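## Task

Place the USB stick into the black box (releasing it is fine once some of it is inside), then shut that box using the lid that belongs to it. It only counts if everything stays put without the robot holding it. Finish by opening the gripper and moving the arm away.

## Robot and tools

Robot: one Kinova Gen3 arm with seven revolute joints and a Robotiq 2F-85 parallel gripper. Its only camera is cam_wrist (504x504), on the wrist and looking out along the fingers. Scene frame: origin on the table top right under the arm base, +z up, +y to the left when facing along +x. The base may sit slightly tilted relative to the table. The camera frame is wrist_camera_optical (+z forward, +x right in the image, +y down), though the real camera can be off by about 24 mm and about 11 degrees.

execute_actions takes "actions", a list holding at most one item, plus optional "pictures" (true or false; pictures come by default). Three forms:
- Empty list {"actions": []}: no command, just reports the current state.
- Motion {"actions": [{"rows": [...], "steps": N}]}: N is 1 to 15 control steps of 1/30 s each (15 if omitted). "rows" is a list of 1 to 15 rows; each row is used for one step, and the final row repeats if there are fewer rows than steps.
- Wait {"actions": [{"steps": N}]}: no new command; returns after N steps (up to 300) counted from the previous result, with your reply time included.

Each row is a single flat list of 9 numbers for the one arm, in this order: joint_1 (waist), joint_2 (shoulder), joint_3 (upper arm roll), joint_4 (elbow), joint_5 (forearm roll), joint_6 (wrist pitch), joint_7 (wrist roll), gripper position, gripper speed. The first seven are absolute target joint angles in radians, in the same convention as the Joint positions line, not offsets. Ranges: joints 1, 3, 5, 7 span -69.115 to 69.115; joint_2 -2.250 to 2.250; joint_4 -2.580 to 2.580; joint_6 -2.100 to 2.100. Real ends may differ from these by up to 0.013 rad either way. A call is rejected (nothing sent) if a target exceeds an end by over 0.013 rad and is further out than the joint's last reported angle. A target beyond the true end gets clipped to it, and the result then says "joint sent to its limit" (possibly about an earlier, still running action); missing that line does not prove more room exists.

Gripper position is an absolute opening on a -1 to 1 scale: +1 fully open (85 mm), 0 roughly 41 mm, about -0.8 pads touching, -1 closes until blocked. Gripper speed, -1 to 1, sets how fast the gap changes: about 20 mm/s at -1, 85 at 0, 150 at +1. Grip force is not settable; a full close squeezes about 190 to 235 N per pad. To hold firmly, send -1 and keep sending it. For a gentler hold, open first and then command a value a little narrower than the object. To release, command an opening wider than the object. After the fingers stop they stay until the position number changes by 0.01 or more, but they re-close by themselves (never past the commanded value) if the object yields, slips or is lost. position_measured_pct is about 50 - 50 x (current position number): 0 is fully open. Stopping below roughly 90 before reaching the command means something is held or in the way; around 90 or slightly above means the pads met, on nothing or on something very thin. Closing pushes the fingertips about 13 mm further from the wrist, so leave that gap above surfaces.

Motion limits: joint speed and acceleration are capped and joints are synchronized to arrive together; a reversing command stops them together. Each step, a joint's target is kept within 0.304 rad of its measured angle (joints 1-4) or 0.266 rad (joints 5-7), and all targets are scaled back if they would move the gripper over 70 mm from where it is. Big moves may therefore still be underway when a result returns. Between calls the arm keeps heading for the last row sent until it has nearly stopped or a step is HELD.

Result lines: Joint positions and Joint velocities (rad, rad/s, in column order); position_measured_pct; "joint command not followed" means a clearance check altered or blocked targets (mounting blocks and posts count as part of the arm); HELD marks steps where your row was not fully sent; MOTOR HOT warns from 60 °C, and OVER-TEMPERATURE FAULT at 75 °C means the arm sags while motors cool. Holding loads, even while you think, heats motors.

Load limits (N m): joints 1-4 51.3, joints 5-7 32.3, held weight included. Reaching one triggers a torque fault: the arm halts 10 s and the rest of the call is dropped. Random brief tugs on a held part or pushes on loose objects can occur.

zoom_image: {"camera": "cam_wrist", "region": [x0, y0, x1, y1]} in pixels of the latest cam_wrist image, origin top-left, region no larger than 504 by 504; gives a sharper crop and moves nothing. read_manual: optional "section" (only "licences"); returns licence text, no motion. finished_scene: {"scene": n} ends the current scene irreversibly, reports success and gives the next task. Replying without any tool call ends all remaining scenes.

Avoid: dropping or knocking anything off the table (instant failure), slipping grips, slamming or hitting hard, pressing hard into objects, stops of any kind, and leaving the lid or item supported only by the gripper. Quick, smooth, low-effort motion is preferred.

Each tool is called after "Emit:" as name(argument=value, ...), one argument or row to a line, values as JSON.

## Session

Emit:
execute_actions(
  actions=[],
)

Scene clock: 0.00 s of 6600.00 s.
position_measured_pct=0.0
Joint positions: [ 2.364  1.342 -0.04   2.061 -0.554  1.578  2.837]
Joint velocities: [ 0.     0.    -0.     0.002  0.     0.    -0.001]
Motor temperatures (°C, as the motors report them): [25 30 26 26 30 27 38]

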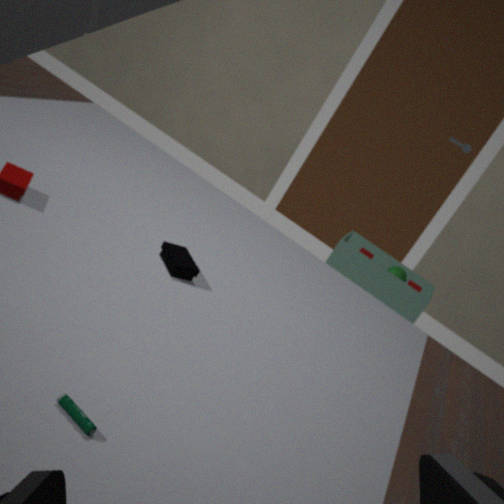

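Emit:
zoom_image(
  camera="cam_wrist",
  region=[130, 215, 230, 315],
)

Emit:
zoom_image(
  camera="cam_wrist",
  region=[0, 90, 250, 340],
)

Region (130, 215, 230, 315) of cam_wrist's 504x504 image, scaled by 5.040.

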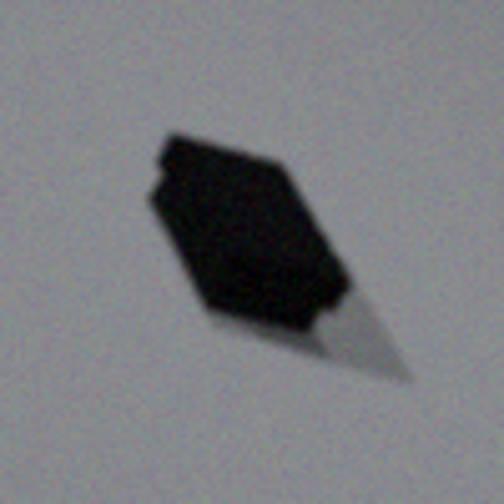

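Region (0, 90, 250, 340) of cam_wrist's 504x504 image, scaled by 2.016.

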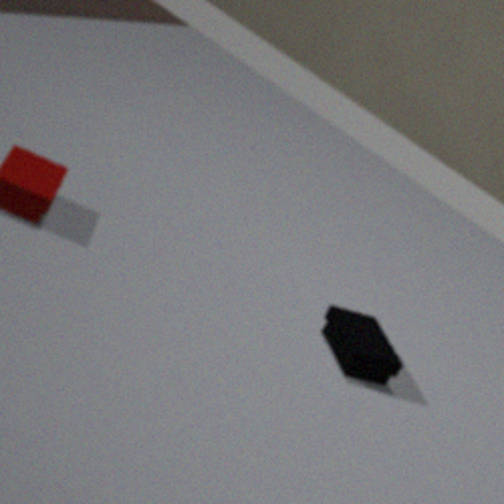

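Emit:
execute_actions(
  actions=[
    {"rows": [[2.364, 0.6, -0.04, 1.73, -0.554, 1.435, 2.868, 1, 0]], "steps": 15},
  ],
  pictures=false,
)

Emit:
execute_actions(
  actions=[
    {"rows": [[2.364, 0.5, -0.04, 1.73, -0.554, 1.435, 2.868, 1, 0],[2.364, 0.5, -0.04, 1.73, -0.554, 1.435, 2.868, 1, 0],[2.364, 0.5, -0.04, 1.73, -0.554, 1.435, 2.868, 1, 0],[2.364, 0.5, -0.04, 1.73, -0.554, 1.435, 2.868, 1, 0],[2.364, 0.5, -0.04, 1.73, -0.554, 1.435, 2.868, 1, 0],[2.853, 0.0, 2.42, 1.73, 0.85, 1.435, 2.868, 1, 0]], "steps": 15},
  ],
  pictures=false,
)

Emit:
execute_actions(
  actions=[
    {"steps": 90},
  ],
)

Scene clock: 22.87 s of 6600.00 s.
position_measured_pct=0.0
Joint positions: [ 2.364  1.022 -0.04   1.826 -0.554  1.475  2.859]
Joint velocities: [ 0.001 -0.866 -0.    -0.358 -0.001 -0.15   0.033]
Motor temperatures (°C, as the motors report them): [25 30 26 26 30 27 38]
Steps of this call (steps 1 to 90: nothing new was sent; then 19.37 s passed at rest; steps 91 to 105: all 15 steps of this action). Readings (joint positions | what the end effector reports):
91: [2.364 1.341 -0.040 2.060 -0.554 1.578 2.837] | position_measured_pct=0.0
92: [2.364 1.335 -0.040 2.056 -0.553 1.576 2.838] | position_measured_pct=0.0
94: [2.363 1.306 -0.040 2.030 -0.553 1.564 2.840] | position_measured_pct=0.0
98: [2.364 1.210 -0.040 1.939 -0.554 1.523 2.849] | position_measured_pct=0.0
105: the state above

Scene clock: 23.37 s of 6600.00 s.
position_measured_pct=0.0
Joint positions: [ 2.482  0.692  0.072  1.752 -0.454  1.444  2.866]
Joint velocities: [ 0.461 -0.461  0.458 -0.04   0.401 -0.018  0.003]
Motor temperatures (°C, as the motors report them): [25 30 26 26 30 27 38]
Steps of this call (steps 1 to 15: all 15 steps of this action). Readings (joint positions | what the end effector reports):
1: [2.364 0.993 -0.040 1.815 -0.554 1.470 2.860] | position_measured_pct=0.0
2: [2.364 0.963 -0.040 1.805 -0.554 1.466 2.861] | position_measured_pct=0.0
4: [2.364 0.903 -0.040 1.787 -0.554 1.459 2.863] | position_measured_pct=0.0
8: [2.372 0.798 -0.036 1.764 -0.549 1.450 2.865] | position_measured_pct=0.0
15: the state above

Scene clock: 26.37 s of 6600.00 s.
position_measured_pct=0.0
Joint positions: [2.853 0.001 1.936 1.73  0.834 1.435 2.868]
Joint velocities: [ 0.001 -0.005  0.843 -0.     0.059  0.001 -0.001]
Motor temperatures (°C, as the motors report them): [25 30 26 26 30 27 38]
Steps of this call (steps 1 to 90: the robot went on to your last target). Readings (joint positions | what the end effector reports):
1: [2.498 0.677 0.087 1.751 -0.440 1.444 2.866] | position_measured_pct=0.0
2: [2.513 0.661 0.103 1.750 -0.427 1.443 2.866] | position_measured_pct=0.0
4: [2.544 0.631 0.133 1.747 -0.400 1.442 2.866] | position_measured_pct=0.0
8: [2.603 0.570 0.195 1.744 -0.346 1.441 2.867] | position_measured_pct=0.0
90: the state above

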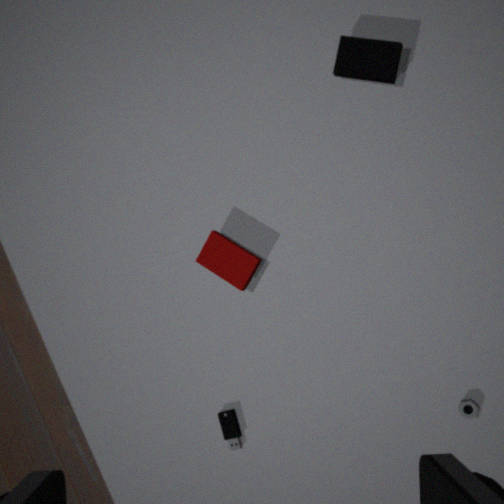

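Emit:
execute_actions(
  actions=[
    {"steps": 20},
  ],
)

Scene clock: 28.33 s of 6600.00 s.
position_measured_pct=0.0
Joint positions: [ 2.853 -0.     2.42   1.73   0.85   1.435  2.868]
Joint velocities: [ 0.    -0.    -0.001  0.001 -0.001 -0.     0.   ]
Motor temperatures (°C, as the motors report them): [25 30 26 26 30 27 38]
Steps of this call (steps 1 to 45: the robot went on to your last target; steps 46 to 59: nothing new was sent). Readings (joint positions | what the end effector reports):
1: [2.853 0.001 1.964 1.730 0.836 1.435 2.868] | position_measured_pct=0.0
2: [2.853 0.001 1.993 1.730 0.837 1.435 2.868] | position_measured_pct=0.0
4: [2.853 0.000 2.049 1.730 0.840 1.435 2.868] | position_measured_pct=0.0
8: [2.853 0.000 2.163 1.730 0.844 1.435 2.868] | position_measured_pct=0.0
59: the state above
The arm was judged still, so your last target was given up. Only a new action makes it travel on or press farther. Fingers that are still opening or closing keep moving.

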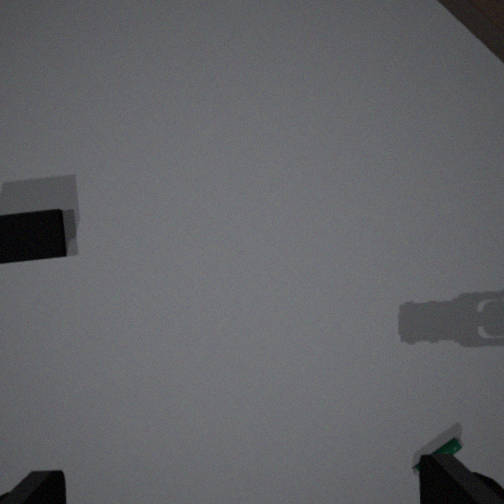

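Emit:
execute_actions(
  actions=[
    {"rows": [[2.5997, -0.5658, 3.1416, 1.1346, 0.8139, 1.1087, 4.812, 0.3, 0]], "steps": 15},
  ],
  pictures=false,
)

Emit:
execute_actions(
  actions=[
    {"steps": 70},
  ],
)

Scene clock: 50.37 s of 6600.00 s.
position_measured_pct=33.7
Joint positions: [ 2.687 -0.28   2.692  1.455  0.826  1.23   3.108]
Joint velocities: [-0.232 -0.691  0.688 -0.694 -0.033 -0.335  0.606]
Motor temperatures (°C, as the motors report them): [25 30 26 26 30 27 38]
Steps of this call (steps 1 to 90: nothing new was sent; then 18.53 s passed at rest; steps 91 to 105: all 15 steps of this action). Readings (joint positions | what the end effector reports):
91: [2.852 -0.001 2.421 1.729 0.850 1.435 2.868] | position_measured_pct=0.0
92: [2.846 -0.007 2.425 1.724 0.849 1.432 2.872] | position_measured_pct=0.4
94: [2.820 -0.036 2.449 1.698 0.846 1.410 2.894] | position_measured_pct=4.4
98: [2.759 -0.123 2.536 1.612 0.837 1.334 2.970] | position_measured_pct=15.9
105: the state above

Scene clock: 52.70 s of 6600.00 s.
position_measured_pct=34.9
Joint positions: [ 2.6   -0.566  3.142  1.135  0.814  1.109  4.812]
Joint velocities: [-0.     0.    -0.     0.001  0.002  0.    -0.001]
Motor temperatures (°C, as the motors report them): [26 30 26 26 30 27 38]
Steps of this call (steps 1 to 70: the robot went on to your last target). Readings (joint positions | what the end effector reports):
1: [2.680 -0.303 2.715 1.431 0.825 1.219 3.128] | position_measured_pct=34.1
2: [2.673 -0.325 2.738 1.408 0.824 1.209 3.149] | position_measured_pct=34.5
4: [2.660 -0.367 2.786 1.362 0.822 1.191 3.191] | position_measured_pct=34.9
8: [2.639 -0.435 2.891 1.283 0.819 1.162 3.284] | position_measured_pct=34.9
70: the state above

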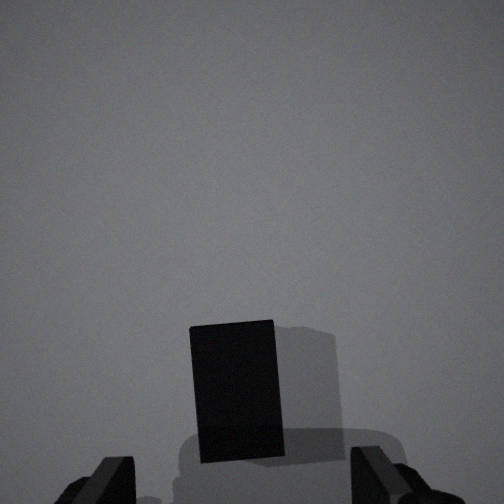

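Emit:
zoom_image(
  camera="cam_wrist",
  region=[120, 300, 370, 504],
)

Region (120, 300, 370, 504) of cam_wrist's 504x504 image, scaled by 2.016; it fills the top 411 rows of this view, and the rest is white.

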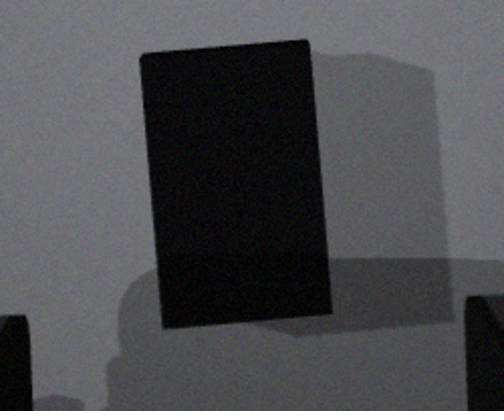

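Emit:
execute_actions(
  actions=[
    {"rows": [[2.7064, -0.707, 3.1416, 1.1024, 0.8388, 0.9577, 4.8399, 0.3, 0]], "steps": 15},
  ],
  pictures=false,
)

Emit:
execute_actions(
  actions=[
    {"steps": 12},
  ],
)

Emit:
zoom_image(
  camera="cam_wrist",
  region=[120, 320, 370, 504],
)

Scene clock: 64.10 s of 6600.00 s.
position_measured_pct=34.9
Joint positions: [ 2.704 -0.704  3.142  1.103  0.839  0.959  4.84 ]
Joint velocities: [ 0.022 -0.023 -0.002 -0.009  0.002 -0.014  0.003]
Motor temperatures (°C, as the motors report them): [26 30 26 26 30 27 38]
Steps of this call (steps 1 to 15: the robot went on to your last target; steps 16 to 90: nothing new was sent; then 7.90 s passed at rest; steps 91 to 105: all 15 steps of this action). Readings (joint positions | what the end effector reports):
91: [2.601 -0.567 3.141 1.134 0.814 1.108 4.812] | position_measured_pct=34.9
92: [2.605 -0.572 3.141 1.132 0.815 1.103 4.813] | position_measured_pct=34.9
94: [2.626 -0.599 3.140 1.125 0.819 1.076 4.818] | position_measured_pct=34.9
98: [2.679 -0.671 3.142 1.111 0.832 0.997 4.833] | position_measured_pct=34.9
105: the state above

Scene clock: 64.50 s of 6600.00 s.
position_measured_pct=34.9
Joint positions: [ 2.706 -0.707  3.142  1.102  0.839  0.958  4.84 ]
Joint velocities: [ 0.001 -0.     0.    -0.     0.     0.001 -0.001]
Motor temperatures (°C, as the motors report them): [26 30 26 26 30 27 38]
Steps of this call (steps 1 to 12: the robot went on to your last target). Readings (joint positions | what the end effector reports):
1: [2.705 -0.705 3.142 1.103 0.839 0.958 4.840] | position_measured_pct=34.9
2: [2.705 -0.706 3.142 1.103 0.839 0.958 4.840] | position_measured_pct=34.9
4: [2.706 -0.706 3.142 1.103 0.839 0.958 4.840] | position_measured_pct=34.9
8: [2.706 -0.707 3.142 1.102 0.839 0.958 4.840] | position_measured_pct=34.9
12: the state above

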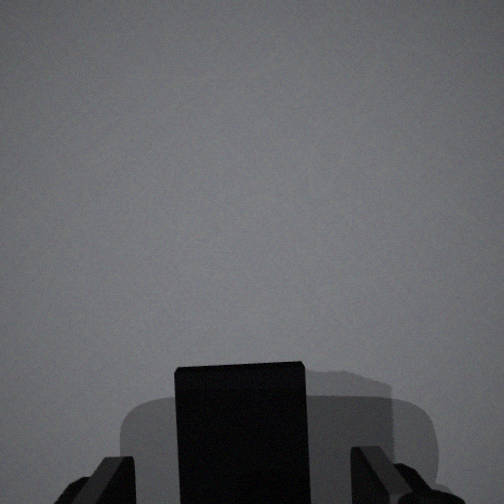

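Region (120, 320, 370, 504) of cam_wrist's 504x504 image, scaled by 2.016; it fills the top 371 rows of this view, and the rest is white.

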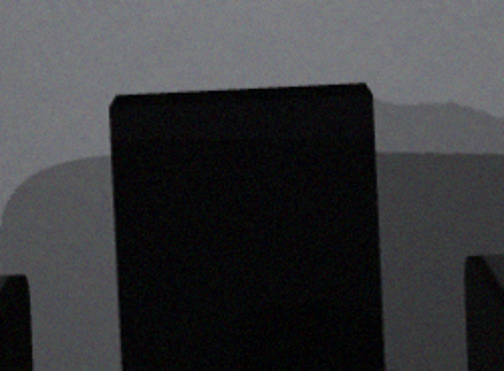

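Emit:
execute_actions(
  actions=[
    {"rows": [[2.7382, -0.756, 3.1416, 1.0761, 0.8441, 0.9196, 4.8444, 0.3, 0]], "steps": 15},
  ],
)

Scene clock: 71.73 s of 6600.00 s.
position_measured_pct=34.9
Joint positions: [ 2.738 -0.756  3.142  1.076  0.844  0.92   4.844]
Joint velocities: [ 0.003 -0.006 -0.    -0.     0.001 -0.001 -0.   ]
Motor temperatures (°C, as the motors report them): [26 30 26 26 30 27 38]
Steps of this call (steps 1 to 15: the robot went on to your last target; steps 16 to 90: nothing new was sent; then 3.73 s passed at rest; steps 91 to 105: all 15 steps of this action). Readings (joint positions | what the end effector reports):
91: [2.707 -0.708 3.141 1.102 0.839 0.957 4.840] | position_measured_pct=34.9
92: [2.711 -0.713 3.141 1.098 0.839 0.954 4.840] | position_measured_pct=34.9
94: [2.724 -0.734 3.141 1.087 0.842 0.938 4.842] | position_measured_pct=34.9
98: [2.735 -0.752 3.142 1.079 0.844 0.922 4.844] | position_measured_pct=34.9
105: the state above

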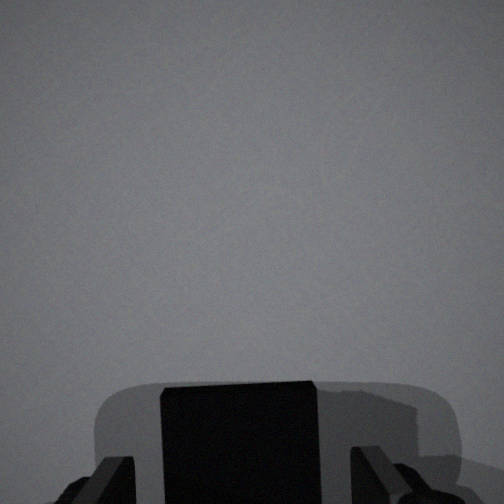

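Emit:
execute_actions(
  actions=[
    {"rows": [[2.7382, -0.756, 3.1416, 1.0761, 0.8441, 0.9196, 4.8444, -0.17, -0.4]], "steps": 13},
  ],
)

Scene clock: 75.10 s of 6600.00 s.
position_measured_pct=54.4
Joint positions: [ 2.738 -0.756  3.141  1.076  0.844  0.92   4.844]
Joint velocities: [-0.001  0.003 -0.001  0.    -0.001  0.     0.001]
Motor temperatures (°C, as the motors report them): [26 30 26 26 30 27 38]
Steps of this call (steps 1 to 15: the robot went on to your last target; steps 16 to 88: nothing new was sent; steps 89 to 101: all 13 steps of this action). Readings (joint positions | what the end effector reports):
89: [2.738 -0.756 3.142 1.076 0.844 0.920 4.844] | position_measured_pct=34.9
90: [2.738 -0.756 3.142 1.076 0.844 0.920 4.844] | position_measured_pct=35.3
92: [2.738 -0.756 3.142 1.076 0.844 0.920 4.844] | position_measured_pct=38.1
96: [2.738 -0.756 3.142 1.076 0.844 0.920 4.844] | position_measured_pct=46.0
101: the state above

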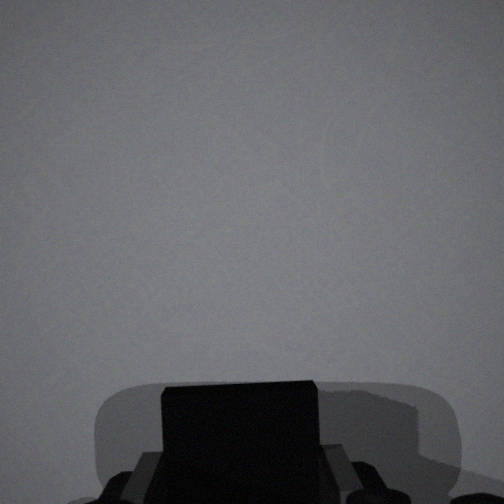

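Emit:
execute_actions(
  actions=[
    {"rows": [[2.73, -0.7438, 3.1416, 1.0827, 0.8428, 0.9291, 4.8433, -0.17, -0.4],[2.73, -0.7438, 3.1416, 1.0827, 0.8428, 0.9291, 4.8433, -0.17, -0.4],[2.7223, -0.7315, 3.1416, 1.0893, 0.8415, 0.9387, 4.8422, -0.17, -0.4],[2.7223, -0.7315, 3.1416, 1.0893, 0.8415, 0.9387, 4.8422, -0.17, -0.4],[2.7064, -0.707, 3.1416, 1.1024, 0.8388, 0.9577, 4.8399, -0.17, -0.4]], "steps": 13},
  ],
)

Emit:
execute_actions(
  actions=[
    {"rows": [[2.749, -0.626, 3.1416, 1.263, 0.882, 0.876, 4.794, -0.17, -0.4],[2.749, -0.626, 3.1416, 1.263, 0.882, 0.876, 4.794, -0.17, -0.4],[2.749, -0.626, 3.1416, 1.263, 0.882, 0.876, 4.794, -0.17, -0.4],[2.749, -0.626, 3.1416, 1.263, 0.882, 0.876, 4.794, -0.17, -0.4],[2.7917, -0.5447, 3.1416, 1.4236, 0.9249, 0.7941, 4.7476, -0.17, -0.4]], "steps": 15},
  ],
  pictures=false,
)

Emit:
execute_actions(
  actions=[
    {"steps": 12},
  ],
)

Scene clock: 85.13 s of 6600.00 s.
position_measured_pct=54.4
Joint positions: [ 2.708 -0.709  3.141  1.101  0.839  0.957  4.84 ]
Joint velocities: [-0.013  0.02   0.001  0.011 -0.002  0.013 -0.003]
Motor temperatures (°C, as the motors report them): [26 30 26 26 30 27 38]
Steps of this call (steps 1 to 15: the robot went on to your last target; steps 16 to 90: nothing new was sent; then 6.60 s passed at rest; steps 91 to 103: all 13 steps of this action). Readings (joint positions | what the end effector reports):
91: [2.737 -0.755 3.142 1.077 0.844 0.920 4.844] | position_measured_pct=54.4
92: [2.735 -0.752 3.142 1.079 0.844 0.922 4.844] | position_measured_pct=54.4
94: [2.730 -0.744 3.142 1.083 0.843 0.928 4.843] | position_measured_pct=54.4
98: [2.714 -0.719 3.141 1.096 0.840 0.948 4.841] | position_measured_pct=54.4
103: the state above

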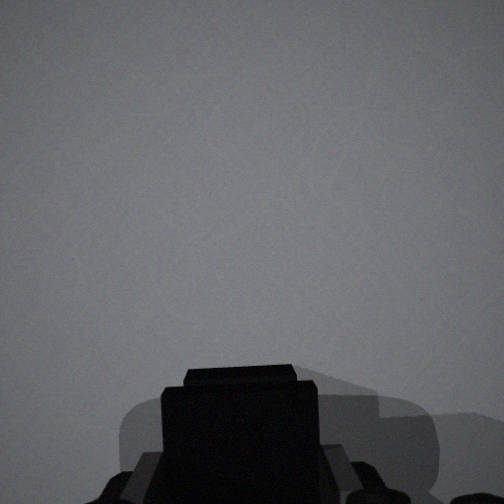

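Scene clock: 85.63 s of 6600.00 s.
position_measured_pct=54.4
Joint positions: [ 2.788 -0.553  3.143  1.412  0.922  0.8    4.75 ]
Joint velocities: [ 0.054  0.102 -0.001  0.233  0.059 -0.117 -0.068]
Motor temperatures (°C, as the motors report them): [26 30 26 26 30 27 38]
Steps of this call (steps 1 to 15: all 15 steps of this action). Readings (joint positions | what the end effector reports):
1: [2.708 -0.708 3.141 1.102 0.839 0.956 4.840] | position_measured_pct=54.4
2: [2.710 -0.704 3.141 1.108 0.841 0.953 4.839] | position_measured_pct=54.4
4: [2.717 -0.688 3.140 1.135 0.850 0.939 4.831] | position_measured_pct=54.4
8: [2.748 -0.627 3.141 1.251 0.881 0.880 4.798] | position_measured_pct=54.4
15: the state above

Scene clock: 86.03 s of 6600.00 s.
position_measured_pct=54.4
Joint positions: [ 2.792 -0.545  3.142  1.424  0.925  0.794  4.748]
Joint velocities: [ 0.001  0.002 -0.001 -0.001 -0.    -0.001  0.   ]
Motor temperatures (°C, as the motors report them): [26 30 26 26 30 27 38]
Steps of this call (steps 1 to 12: the robot went on to your last target). Readings (joint positions | what the end effector reports):
1: [2.789 -0.551 3.143 1.418 0.924 0.797 4.749] | position_measured_pct=54.4
2: [2.790 -0.550 3.142 1.420 0.924 0.796 4.748] | position_measured_pct=54.4
4: [2.791 -0.548 3.142 1.422 0.925 0.795 4.748] | position_measured_pct=54.4
8: [2.791 -0.546 3.142 1.423 0.925 0.794 4.748] | position_measured_pct=54.4
12: the state above

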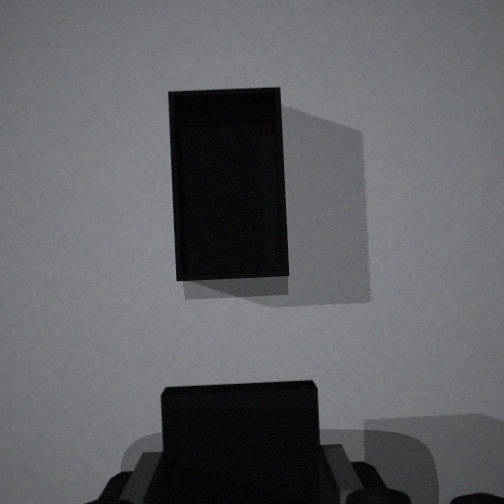

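Emit:
zoom_image(
  camera="cam_wrist",
  region=[140, 70, 390, 320],
)

Region (140, 70, 390, 320) of cam_wrist's 504x504 image, scaled by 2.016.

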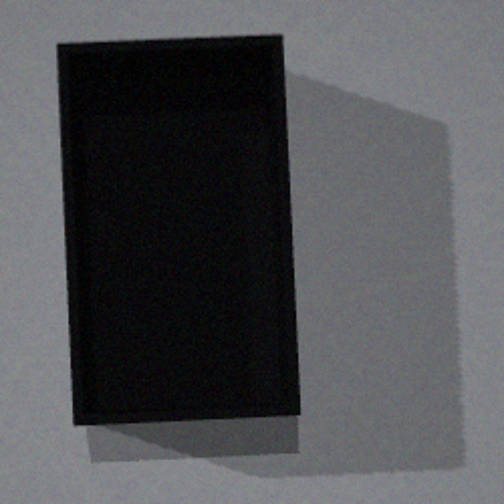

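Emit:
execute_actions(
  actions=[
    {"rows": [[2.8128, -0.5785, 3.1416, 1.4079, 0.9368, 0.7678, 4.743, -0.17, -0.4],[2.8128, -0.5785, 3.1416, 1.4079, 0.9368, 0.7678, 4.743, -0.17, -0.4],[2.8128, -0.5785, 3.1416, 1.4079, 0.9368, 0.7678, 4.743, -0.17, -0.4],[2.8233, -0.5954, 3.1416, 1.4001, 0.9427, 0.7547, 4.7406, -0.17, -0.4],[2.8233, -0.5954, 3.1416, 1.4001, 0.9427, 0.7547, 4.7406, -0.17, -0.4],[2.8233, -0.5954, 3.1416, 1.4001, 0.9427, 0.7547, 4.7406, -0.17, -0.4],[2.8296, -0.6055, 3.1416, 1.3954, 0.9462, 0.7468, 4.7392, -0.17, -0.4],[2.8296, -0.6055, 3.1416, 1.3954, 0.9462, 0.7468, 4.7392, -0.17, -0.4],[2.8338, -0.6123, 3.1416, 1.3923, 0.9486, 0.7416, 4.7383, -0.17, -0.4]], "steps": 15},
  ],
  pictures=false,
)

Emit:
execute_actions(
  actions=[
    {"steps": 8},
  ],
)

Scene clock: 99.23 s of 6600.00 s.
position_measured_pct=54.4
Joint positions: [ 2.832 -0.61   3.142  1.393  0.948  0.743  4.738]
Joint velocities: [ 0.013 -0.019 -0.004 -0.011  0.006 -0.013  0.   ]
Motor temperatures (°C, as the motors report them): [26 30 26 26 30 27 38]
Steps of this call (steps 1 to 30: the robot went on to your last target; steps 31 to 90: nothing new was sent; then 9.70 s passed at rest; steps 91 to 105: all 15 steps of this action). Readings (joint positions | what the end effector reports):
91: [2.792 -0.546 3.141 1.423 0.925 0.794 4.748] | position_measured_pct=54.4
92: [2.796 -0.551 3.141 1.420 0.927 0.790 4.747] | position_measured_pct=54.4
94: [2.806 -0.567 3.141 1.414 0.932 0.778 4.745] | position_measured_pct=54.4
98: [2.821 -0.591 3.142 1.402 0.941 0.758 4.741] | position_measured_pct=54.4
105: the state above

Scene clock: 99.50 s of 6600.00 s.
position_measured_pct=54.4
Joint positions: [ 2.834 -0.612  3.142  1.392  0.949  0.742  4.738]
Joint velocities: [ 0.001 -0.001 -0.002  0.    -0.     0.001 -0.   ]
Motor temperatures (°C, as the motors report them): [26 30 26 26 30 27 38]
Steps of this call (steps 1 to 8: the robot went on to your last target). Readings (joint positions | what the end effector reports):
1: [2.833 -0.611 3.142 1.393 0.948 0.742 4.738] | position_measured_pct=54.4
2: [2.833 -0.611 3.142 1.393 0.948 0.742 4.738] | position_measured_pct=54.4
4: [2.833 -0.612 3.142 1.392 0.949 0.742 4.738] | position_measured_pct=54.4
8: the state above

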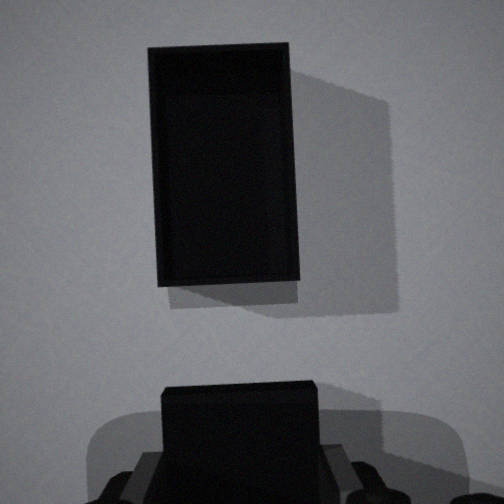

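Emit:
execute_actions(
  actions=[
    {"rows": [[2.8354, -0.6149, 3.1416, 1.391, 0.9495, 0.7396, 4.738, -0.17, -0.4],[2.8354, -0.6149, 3.1416, 1.391, 0.9495, 0.7396, 4.738, -0.17, -0.4],[2.8354, -0.6149, 3.1416, 1.391, 0.9495, 0.7396, 4.738, -0.17, -0.4],[2.837, -0.6175, 3.1416, 1.3897, 0.9504, 0.7377, 4.7377, -0.17, -0.4]], "steps": 13},
  ],
)

Scene clock: 108.53 s of 6600.00 s.
position_measured_pct=54.4
Joint positions: [ 2.836 -0.615  3.141  1.39   0.95   0.739  4.738]
Joint velocities: [ 0.     0.    -0.     0.     0.    -0.001  0.   ]
Motor temperatures (°C, as the motors report them): [26 31 26 26 30 27 38]
Steps of this call (steps 1 to 15: the robot went on to your last target; steps 16 to 90: nothing new was sent; then 5.60 s passed at rest; steps 91 to 103: all 13 steps of this action). Readings (joint positions | what the end effector reports):
91: [2.834 -0.613 3.142 1.392 0.949 0.741 4.738] | position_measured_pct=54.4
92: [2.834 -0.613 3.142 1.392 0.949 0.741 4.738] | position_measured_pct=54.4
94: [2.835 -0.614 3.142 1.391 0.949 0.740 4.738] | position_measured_pct=54.4
98: [2.836 -0.615 3.141 1.390 0.950 0.739 4.738] | position_measured_pct=54.4
103: the state above

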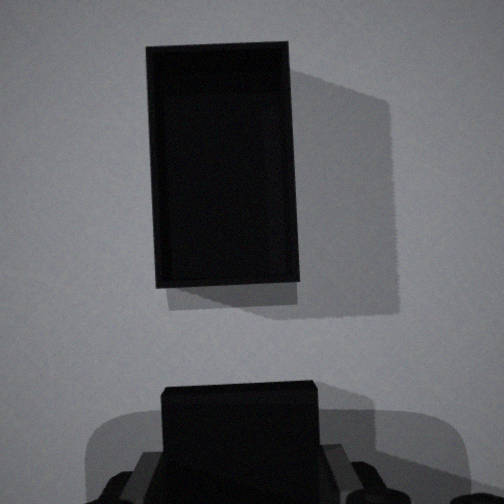

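Emit:
execute_actions(
  actions=[
    {"rows": [[2.8349, -0.614, 3.1416, 1.3915, 0.9492, 0.7403, 4.7381, -0.17, -0.3],[2.8349, -0.614, 3.1416, 1.3915, 0.9492, 0.7403, 4.7381, -0.17, -0.3],[2.8349, -0.614, 3.1416, 1.3915, 0.9492, 0.7403, 4.7381, 0.25, -0.3]], "steps": 11},
  ],
)

Emit:
execute_actions(
  actions=[
    {"rows": [[2.7917, -0.5447, 3.1416, 1.4236, 0.9249, 0.7941, 4.7476, 0.25, 0],[2.7917, -0.5447, 3.1416, 1.4236, 0.9249, 0.7941, 4.7476, 0.25, 0],[2.7917, -0.5447, 3.1416, 1.4236, 0.9249, 0.7941, 4.7476, 0.25, 0],[2.7917, -0.5447, 3.1416, 1.4236, 0.9249, 0.7941, 4.7476, 0.25, 0],[2.7917, -0.5447, 3.1416, 1.4236, 0.9249, 0.7941, 4.7476, 0.25, 0],[2.7917, -0.5447, 3.1416, 1.4236, 0.9249, 0.7941, 4.7476, 0.25, 0],[2.7917, -0.5447, 3.1416, 1.4236, 0.9249, 0.7941, 4.7476, 0.25, 0],[2.69, -0.59, 3.1416, 1.405, 0.937, 0.837, 4.95, 0.25, 0],[2.69, -0.59, 3.1416, 1.405, 0.937, 0.837, 4.95, 0.25, 0],[2.69, -0.59, 3.1416, 1.405, 0.937, 0.837, 4.95, 0.25, 0],[2.69, -0.59, 3.1416, 1.405, 0.937, 0.837, 4.95, 0.25, 0],[2.59, -0.66, 3.1416, 1.382, 0.949, 0.88, 5.14, 0.25, 0]], "steps": 15},
  ],
  pictures=false,
)

Emit:
execute_actions(
  actions=[
    {"rows": [[2.59, -0.66, 3.1416, 1.382, 0.949, 0.88, 5.14, 0.25, 0],[2.59, -0.66, 3.1416, 1.382, 0.949, 0.88, 5.14, 0.25, 0],[2.59, -0.66, 3.1416, 1.382, 0.949, 0.88, 5.14, 0.25, 0],[2.45, -0.77, 3.1416, 1.354, 0.965, 0.937, 5.39, 0.25, 0],[2.45, -0.77, 3.1416, 1.354, 0.965, 0.937, 5.39, 0.25, 0],[2.45, -0.77, 3.1416, 1.354, 0.965, 0.937, 5.39, 0.25, 0],[2.45, -0.77, 3.1416, 1.354, 0.965, 0.937, 5.39, 0.25, 0],[2.45, -0.77, 3.1416, 1.354, 0.965, 0.937, 5.39, 0.25, 0],[2.45, -0.77, 3.1416, 1.354, 0.965, 0.937, 5.39, 0.25, 0],[2.45, -0.77, 3.1416, 1.354, 0.965, 0.937, 5.39, 0.25, 0],[2.28, -0.91, 3.1416, 1.32, 0.986, 1.008, 5.72, 0.25, 0]], "steps": 15},
  ],
  pictures=false,
)

Emit:
execute_actions(
  actions=[
    {"rows": [[2.28, -0.91, 3.1416, 1.32, 0.986, 1.008, 5.72, 0.25, 0],[2.28, -0.91, 3.1416, 1.32, 0.986, 1.008, 5.72, 0.25, 0],[2.28, -0.91, 3.1416, 1.32, 0.986, 1.008, 5.72, 0.25, 0],[2.28, -0.91, 3.1416, 1.32, 0.986, 1.008, 5.72, 0.25, 0],[2.28, -0.91, 3.1416, 1.32, 0.986, 1.008, 5.72, 0.25, 0],[2.1133, -1.0468, 3.1416, 1.2849, 1.006, 1.0794, 6.04, 0.25, 0]], "steps": 15},
  ],
  pictures=false,
)

Emit:
execute_actions(
  actions=[
    {"steps": 30},
  ],
)

Scene clock: 130.30 s of 6600.00 s.
position_measured_pct=40.5
Joint positions: [ 2.835 -0.614  3.142  1.391  0.949  0.74   4.738]
Joint velocities: [-0.     0.    -0.003  0.002  0.001  0.001  0.   ]
Motor temperatures (°C, as the motors report them): [26 31 26 26 30 27 38]
Steps of this call (steps 1 to 15: the robot went on to your last target; steps 16 to 90: nothing new was sent; then 18.40 s passed at rest; steps 91 to 101: all 11 steps of this action). Readings (joint positions | what the end effector reports):
91: [2.836 -0.615 3.141 1.391 0.950 0.739 4.738] | position_measured_pct=54.4
92: [2.835 -0.614 3.141 1.391 0.950 0.739 4.738] | position_measured_pct=54.4
94: [2.835 -0.614 3.142 1.391 0.950 0.740 4.738] | position_measured_pct=54.4
98: [2.835 -0.614 3.142 1.391 0.949 0.740 4.738] | position_measured_pct=46.8
101: the state above

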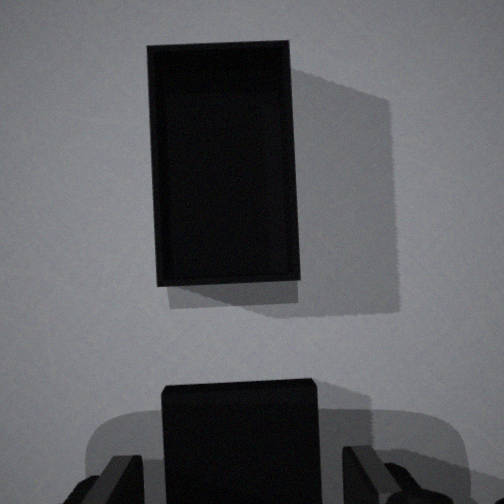

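Scene clock: 130.80 s of 6600.00 s.
position_measured_pct=37.7
Joint positions: [ 2.681 -0.604  3.142  1.401  0.939  0.84   4.948]
Joint velocities: [-0.564 -0.348 -0.008 -0.116  0.062  0.244  1.121]
Motor temperatures (°C, as the motors report them): [26 31 26 26 30 27 38]
Steps of this call (steps 1 to 15: all 15 steps of this action). Readings (joint positions | what the end effector reports):
1: [2.834 -0.613 3.142 1.392 0.949 0.741 4.738] | position_measured_pct=38.9
2: [2.831 -0.608 3.142 1.395 0.947 0.744 4.739] | position_measured_pct=38.5
4: [2.814 -0.582 3.143 1.407 0.939 0.763 4.742] | position_measured_pct=37.7
8: [2.794 -0.552 3.141 1.420 0.927 0.791 4.748] | position_measured_pct=37.7
15: the state above

Scene clock: 131.30 s of 6600.00 s.
position_measured_pct=37.7
Joint positions: [ 2.422 -0.795  3.142  1.348  0.969  0.949  5.402]
Joint velocities: [-0.547 -0.444 -0.002 -0.109  0.065  0.227  0.826]
Motor temperatures (°C, as the motors report them): [26 31 26 26 30 27 38]
Steps of this call (steps 1 to 15: all 15 steps of this action). Readings (joint positions | what the end effector reports):
1: [2.663 -0.615 3.142 1.397 0.941 0.848 4.986] | position_measured_pct=37.7
2: [2.645 -0.626 3.141 1.394 0.943 0.856 5.023] | position_measured_pct=37.7
4: [2.616 -0.644 3.141 1.388 0.946 0.869 5.085] | position_measured_pct=37.7
8: [2.546 -0.697 3.142 1.373 0.954 0.898 5.203] | position_measured_pct=37.7
15: the state above

Scene clock: 131.80 s of 6600.00 s.
position_measured_pct=37.7
Joint positions: [ 2.16  -1.009  3.141  1.294  1.     1.06   5.911]
Joint velocities: [-0.417 -0.343 -0.006 -0.084  0.047  0.18   1.155]
Motor temperatures (°C, as the motors report them): [26 31 26 26 30 27 38]
Steps of this call (steps 1 to 15: all 15 steps of this action). Readings (joint positions | what the end effector reports):
1: [2.404 -0.810 3.142 1.344 0.971 0.956 5.431] | position_measured_pct=37.7
2: [2.385 -0.825 3.142 1.341 0.973 0.964 5.464] | position_measured_pct=37.7
4: [2.351 -0.853 3.141 1.334 0.977 0.978 5.540] | position_measured_pct=37.7
8: [2.283 -0.908 3.142 1.320 0.986 1.007 5.671] | position_measured_pct=37.7
15: the state above

Scene clock: 132.80 s of 6600.00 s.
position_measured_pct=37.7
Joint positions: [ 2.113 -1.047  3.142  1.285  1.006  1.079  6.04 ]
Joint velocities: [-0.    -0.001 -0.001 -0.001 -0.     0.001 -0.   ]
Motor temperatures (°C, as the motors report them): [26 31 26 26 30 27 38]
Steps of this call (steps 1 to 30: the robot went on to your last target). Readings (joint positions | what the end effector reports):
1: [2.147 -1.019 3.140 1.292 1.002 1.065 5.948] | position_measured_pct=37.7
2: [2.136 -1.028 3.140 1.290 1.003 1.070 5.979] | position_measured_pct=37.7
4: [2.123 -1.039 3.140 1.287 1.005 1.076 6.020] | position_measured_pct=37.7
8: [2.116 -1.045 3.141 1.285 1.006 1.079 6.038] | position_measured_pct=37.7
30: the state above
The arm was judged still, so your last target was given up. Only a new action makes it travel on or press farther. Fingers that are still opening or closing keep moving.

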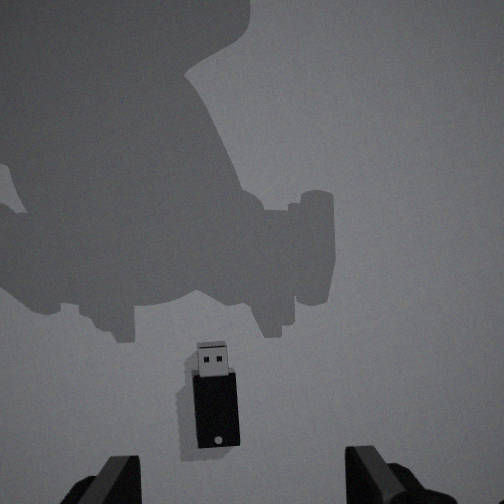

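Emit:
zoom_image(
  camera="cam_wrist",
  region=[150, 325, 290, 465],
)

Region (150, 325, 290, 465) of cam_wrist's 504x504 image, scaled by 3.600.

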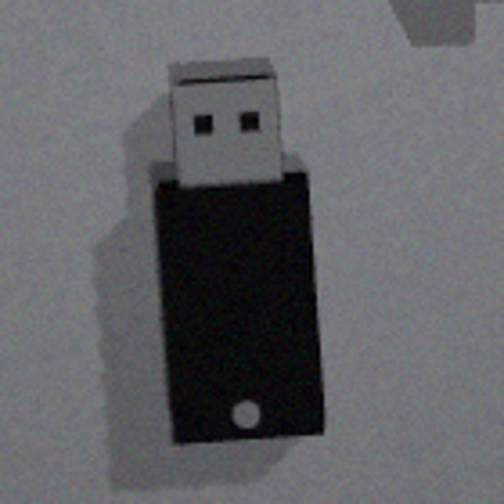

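Emit:
execute_actions(
  actions=[
    {"rows": [[2.2082, -1.1221, 3.1416, 1.3164, 1.1125, 0.9702, 5.9888, -0.1, 0]], "steps": 15},
  ],
  pictures=false,
)

Emit:
execute_actions(
  actions=[
    {"steps": 8},
  ],
)

Emit:
zoom_image(
  camera="cam_wrist",
  region=[150, 344, 340, 504],
)

Scene clock: 152.13 s of 6600.00 s.
position_measured_pct=54.8
Joint positions: [ 2.207 -1.121  3.142  1.316  1.112  0.971  5.989]
Joint velocities: [ 0.012 -0.008 -0.     0.003  0.006 -0.005 -0.003]
Motor temperatures (°C, as the motors report them): [26 31 26 26 30 27 38]
Steps of this call (steps 1 to 90: nothing new was sent; then 15.83 s passed at rest; steps 91 to 105: all 15 steps of this action). Readings (joint positions | what the end effector reports):
91: [2.114 -1.048 3.141 1.285 1.007 1.079 6.040] | position_measured_pct=37.7
92: [2.120 -1.051 3.140 1.286 1.011 1.074 6.037] | position_measured_pct=38.1
94: [2.147 -1.073 3.139 1.293 1.040 1.044 6.024] | position_measured_pct=42.1
98: [2.197 -1.113 3.144 1.313 1.101 0.983 5.994] | position_measured_pct=52.4
105: the state above

Scene clock: 152.40 s of 6600.00 s.
position_measured_pct=54.8
Joint positions: [ 2.208 -1.122  3.142  1.316  1.112  0.97   5.989]
Joint velocities: [ 0.001 -0.002  0.003 -0.001  0.     0.001  0.   ]
Motor temperatures (°C, as the motors report them): [26 31 26 26 30 27 38]
Steps of this call (steps 1 to 8: the robot went on to your last target). Readings (joint positions | what the end effector reports):
1: [2.207 -1.122 3.142 1.316 1.112 0.970 5.989] | position_measured_pct=54.8
2: [2.208 -1.122 3.142 1.316 1.112 0.970 5.989] | position_measured_pct=54.8
4: [2.208 -1.122 3.142 1.316 1.112 0.970 5.989] | position_measured_pct=54.8
8: the state above

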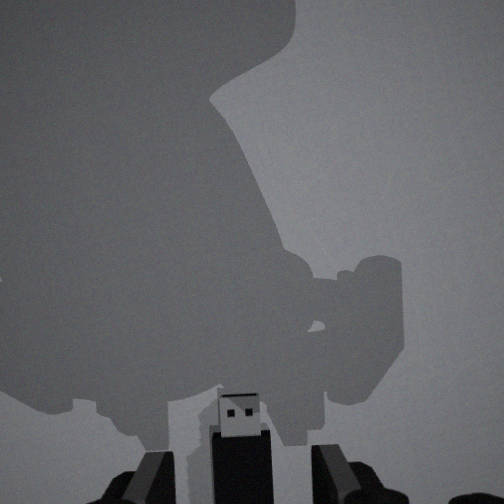

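Region (150, 344, 340, 504) of cam_wrist's 504x504 image, scaled by 2.653; it fills the top 424 rows of this view, and the rest is white.

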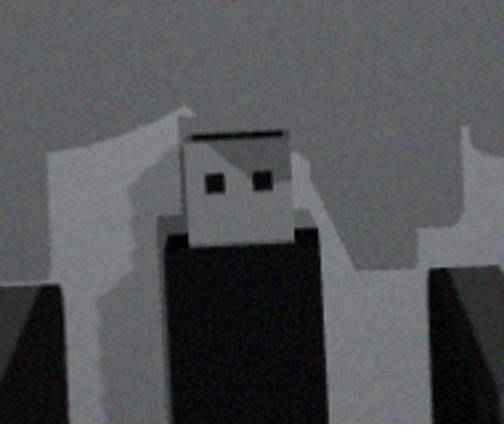

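Emit:
execute_actions(
  actions=[
    {"rows": [[2.226, -1.142, 3.1416, 1.3051, 1.1282, 0.9563, 5.9852, -0.1, 0],[2.226, -1.142, 3.1416, 1.3051, 1.1282, 0.9563, 5.9852, -0.1, 0],[2.226, -1.142, 3.1416, 1.3051, 1.1282, 0.9563, 5.9852, -0.1, 0],[2.2437, -1.1619, 3.1416, 1.2939, 1.1439, 0.9423, 5.9816, -0.1, 0]], "steps": 15},
  ],
)

Emit:
zoom_image(
  camera="cam_wrist",
  region=[150, 384, 340, 504],
)

Scene clock: 163.97 s of 6600.00 s.
position_measured_pct=54.8
Joint positions: [ 2.243 -1.161  3.142  1.294  1.144  0.942  5.982]
Joint velocities: [ 0.006 -0.007  0.    -0.002  0.004 -0.003 -0.002]
Motor temperatures (°C, as the motors report them): [26 31 26 26 30 27 38]
Steps of this call (steps 1 to 15: the robot went on to your last target; steps 16 to 90: nothing new was sent; then 8.07 s passed at rest; steps 91 to 105: all 15 steps of this action). Readings (joint positions | what the end effector reports):
91: [2.209 -1.123 3.141 1.316 1.113 0.970 5.989] | position_measured_pct=54.8
92: [2.213 -1.128 3.140 1.313 1.116 0.967 5.988] | position_measured_pct=54.8
94: [2.221 -1.137 3.141 1.308 1.123 0.961 5.986] | position_measured_pct=54.8
98: [2.238 -1.156 3.142 1.298 1.139 0.946 5.983] | position_measured_pct=54.8
105: the state above

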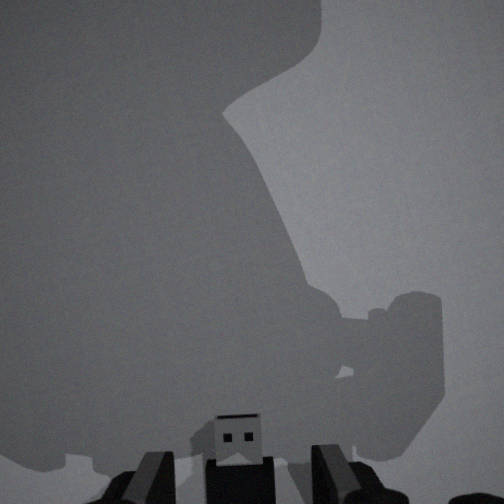

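Region (150, 384, 340, 504) of cam_wrist's 504x504 image, scaled by 2.653; it fills the top 318 rows of this view, and the rest is white.

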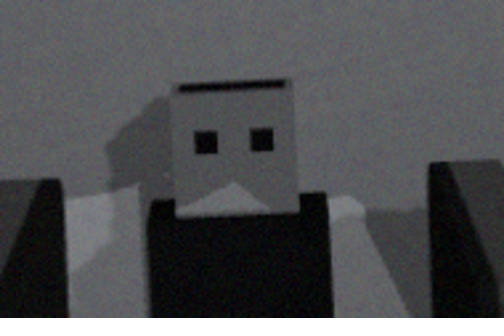

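Emit:
execute_actions(
  actions=[
    {"rows": [[2.2481, -1.1669, 3.1416, 1.2909, 1.1477, 0.9389, 5.9807, -0.1, 0],[2.2481, -1.1669, 3.1416, 1.2909, 1.1477, 0.9389, 5.9807, -0.1, 0],[2.2481, -1.1669, 3.1416, 1.2909, 1.1477, 0.9389, 5.9807, -0.1, 0],[2.2481, -1.1669, 3.1416, 1.2909, 1.1477, 0.9389, 5.9807, -0.58, -0.3]], "steps": 15},
  ],
)

Scene clock: 170.77 s of 6600.00 s.
position_measured_pct=75.0
Joint positions: [ 2.247 -1.166  3.141  1.291  1.148  0.939  5.981]
Joint velocities: [-0.001  0.003 -0.001  0.002 -0.002  0.001 -0.002]
Motor temperatures (°C, as the motors report them): [26 31 26 26 30 27 38]
Steps of this call (steps 1 to 15: the robot went on to your last target; steps 16 to 90: nothing new was sent; then 3.30 s passed at rest; steps 91 to 105: all 15 steps of this action). Readings (joint positions | what the end effector reports):
91: [2.244 -1.162 3.141 1.294 1.144 0.942 5.982] | position_measured_pct=54.8
92: [2.245 -1.164 3.141 1.293 1.145 0.941 5.981] | position_measured_pct=54.8
94: [2.247 -1.165 3.142 1.292 1.147 0.940 5.981] | position_measured_pct=54.8
98: [2.248 -1.166 3.142 1.291 1.148 0.939 5.981] | position_measured_pct=60.3
105: the state above

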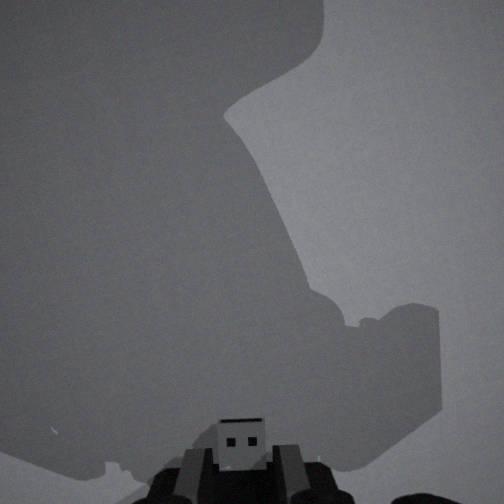

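Emit:
execute_actions(
  actions=[
    {"rows": [[2.226, -1.142, 3.1416, 1.3051, 1.1282, 0.9563, 5.9852, -0.58, -0.3],[2.226, -1.142, 3.1416, 1.3051, 1.1282, 0.9563, 5.9852, -0.58, -0.3],[2.2082, -1.1221, 3.1416, 1.3164, 1.1125, 0.9702, 5.9888, -0.58, -0.3],[2.2082, -1.1221, 3.1416, 1.3164, 1.1125, 0.9702, 5.9888, -0.58, -0.3],[2.2082, -1.1221, 3.1416, 1.3164, 1.1125, 0.9702, 5.9888, -0.58, -0.3],[2.2, -1.04, 3.1416, 1.32, 1.07, 1.0, 5.9, -0.58, -0.3],[2.2, -1.04, 3.1416, 1.32, 1.07, 1.0, 5.9, -0.58, -0.3],[2.2, -1.04, 3.1416, 1.32, 1.07, 1.0, 5.9, -0.58, -0.3],[2.2, -1.04, 3.1416, 1.32, 1.07, 1.0, 5.9, -0.58, -0.3],[2.25, -0.94, 3.1416, 1.33, 1.04, 0.97, 5.75, -0.58, -0.3]], "steps": 15},
  ],
)

Emit:
execute_actions(
  actions=[
    {"rows": [[2.35, -0.85, 3.1416, 1.37, 1.04, 0.85, 5.55, -0.58, -0.3],[2.35, -0.85, 3.1416, 1.37, 1.04, 0.85, 5.55, -0.58, -0.3],[2.35, -0.85, 3.1416, 1.37, 1.04, 0.85, 5.55, -0.58, -0.3],[2.35, -0.85, 3.1416, 1.37, 1.04, 0.85, 5.55, -0.58, -0.3],[2.35, -0.85, 3.1416, 1.37, 1.04, 0.85, 5.55, -0.58, -0.3],[2.5, -0.735, 3.1416, 1.43, 1.045, 0.67, 5.3, -0.58, -0.3],[2.5, -0.735, 3.1416, 1.43, 1.045, 0.67, 5.3, -0.58, -0.3],[2.5, -0.735, 3.1416, 1.43, 1.045, 0.67, 5.3, -0.58, -0.3],[2.5, -0.735, 3.1416, 1.43, 1.045, 0.67, 5.3, -0.58, -0.3],[2.5, -0.735, 3.1416, 1.43, 1.045, 0.67, 5.3, -0.58, -0.3],[2.5, -0.735, 3.1416, 1.43, 1.045, 0.67, 5.3, -0.58, -0.3],[2.5, -0.735, 3.1416, 1.43, 1.045, 0.67, 5.3, -0.58, -0.3],[2.65, -0.635, 3.1416, 1.485, 1.05, 0.5, 5.05, -0.58, -0.3]], "steps": 15},
  ],
  pictures=false,
)

Emit:
execute_actions(
  actions=[
    {"rows": [[2.65, -0.635, 3.1416, 1.485, 1.05, 0.5, 5.05, -0.58, -0.3],[2.65, -0.635, 3.1416, 1.485, 1.05, 0.5, 5.05, -0.58, -0.3],[2.65, -0.635, 3.1416, 1.485, 1.05, 0.5, 5.05, -0.58, -0.3],[2.65, -0.635, 3.1416, 1.485, 1.05, 0.5, 5.05, -0.58, -0.3],[2.65, -0.635, 3.1416, 1.485, 1.05, 0.5, 5.05, -0.58, -0.3],[2.78, -0.555, 3.1416, 1.535, 1.06, 0.35, 4.83, -0.58, -0.3],[2.78, -0.555, 3.1416, 1.535, 1.06, 0.35, 4.83, -0.58, -0.3],[2.78, -0.555, 3.1416, 1.535, 1.06, 0.35, 4.83, -0.58, -0.3],[2.78, -0.555, 3.1416, 1.535, 1.06, 0.35, 4.83, -0.58, -0.3],[2.78, -0.555, 3.1416, 1.535, 1.06, 0.35, 4.83, -0.58, -0.3],[2.78, -0.555, 3.1416, 1.535, 1.06, 0.35, 4.83, -0.58, -0.3],[2.8928, -0.5035, 3.1416, 1.5765, 1.0661, 0.2201, 4.6391, -0.58, -0.3]], "steps": 15},
  ],
  pictures=false,
)

Emit:
execute_actions(
  actions=[
    {"steps": 25},
  ],
)

Scene clock: 199.80 s of 6600.00 s.
position_measured_pct=75.8
Joint positions: [ 2.234 -0.978  3.141  1.325  1.053  0.977  5.804]
Joint velocities: [ 0.215  0.433  0.055  0.033 -0.146 -0.069 -0.661]
Motor temperatures (°C, as the motors report them): [26 31 26 26 30 27 38]
Steps of this call (steps 1 to 15: the robot went on to your last target; steps 16 to 90: nothing new was sent; then 25.53 s passed at rest; steps 91 to 105: all 15 steps of this action). Readings (joint positions | what the end effector reports):
91: [2.246 -1.165 3.141 1.291 1.147 0.939 5.981] | position_measured_pct=75.8
92: [2.242 -1.160 3.142 1.295 1.144 0.942 5.982] | position_measured_pct=75.8
94: [2.229 -1.146 3.142 1.303 1.133 0.952 5.984] | position_measured_pct=75.8
98: [2.212 -1.105 3.140 1.315 1.104 0.974 5.974] | position_measured_pct=75.8
105: the state above

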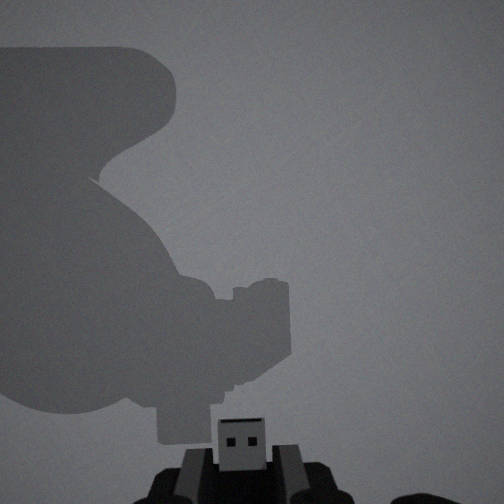

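Scene clock: 200.30 s of 6600.00 s.
position_measured_pct=75.8
Joint positions: [ 2.5   -0.739  3.141  1.429  1.045  0.672  5.321]
Joint velocities: [ 0.636  0.443 -0.007  0.24   0.019 -0.724 -0.894]
Motor temperatures (°C, as the motors report them): [26 31 26 26 30 27 38]
Steps of this call (steps 1 to 15: all 15 steps of this action). Readings (joint positions | what the end effector reports):
1: [2.241 -0.964 3.142 1.327 1.049 0.974 5.783] | position_measured_pct=75.8
2: [2.252 -0.947 3.141 1.330 1.045 0.968 5.757] | position_measured_pct=75.8
4: [2.287 -0.911 3.139 1.342 1.043 0.936 5.683] | position_measured_pct=75.8
8: [2.360 -0.848 3.141 1.373 1.041 0.842 5.557] | position_measured_pct=75.8
15: the state above

Scene clock: 200.80 s of 6600.00 s.
position_measured_pct=75.8
Joint positions: [ 2.804 -0.548  3.141  1.543  1.061  0.323  4.798]
Joint velocities: [ 0.653  0.329  0.02   0.247  0.041 -0.755 -1.157]
Motor temperatures (°C, as the motors report them): [26 31 26 26 30 27 38]
Steps of this call (steps 1 to 15: all 15 steps of this action). Readings (joint positions | what the end effector reports):
1: [2.522 -0.724 3.141 1.437 1.046 0.648 5.289] | position_measured_pct=75.8
2: [2.543 -0.709 3.141 1.445 1.047 0.623 5.254] | position_measured_pct=75.8
4: [2.584 -0.681 3.142 1.460 1.048 0.575 5.177] | position_measured_pct=75.8
8: [2.659 -0.632 3.141 1.488 1.051 0.490 5.048] | position_measured_pct=75.8
15: the state above

Scene clock: 201.63 s of 6600.00 s.
position_measured_pct=75.8
Joint positions: [ 2.893 -0.504  3.142  1.576  1.066  0.22   4.639]
Joint velocities: [ 0.     0.001 -0.     0.001 -0.001  0.    -0.001]
Motor temperatures (°C, as the motors report them): [26 31 26 26 30 27 38]
Steps of this call (steps 1 to 25: the robot went on to your last target). Readings (joint positions | what the end effector reports):
1: [2.825 -0.537 3.142 1.551 1.062 0.299 4.760] | position_measured_pct=75.8
2: [2.843 -0.528 3.143 1.558 1.063 0.277 4.726] | position_measured_pct=75.8
4: [2.870 -0.515 3.144 1.568 1.065 0.244 4.674] | position_measured_pct=75.8
8: [2.887 -0.506 3.143 1.575 1.066 0.223 4.642] | position_measured_pct=75.8
25: the state above

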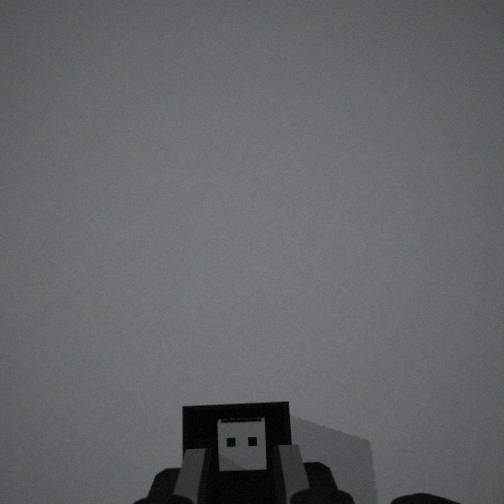

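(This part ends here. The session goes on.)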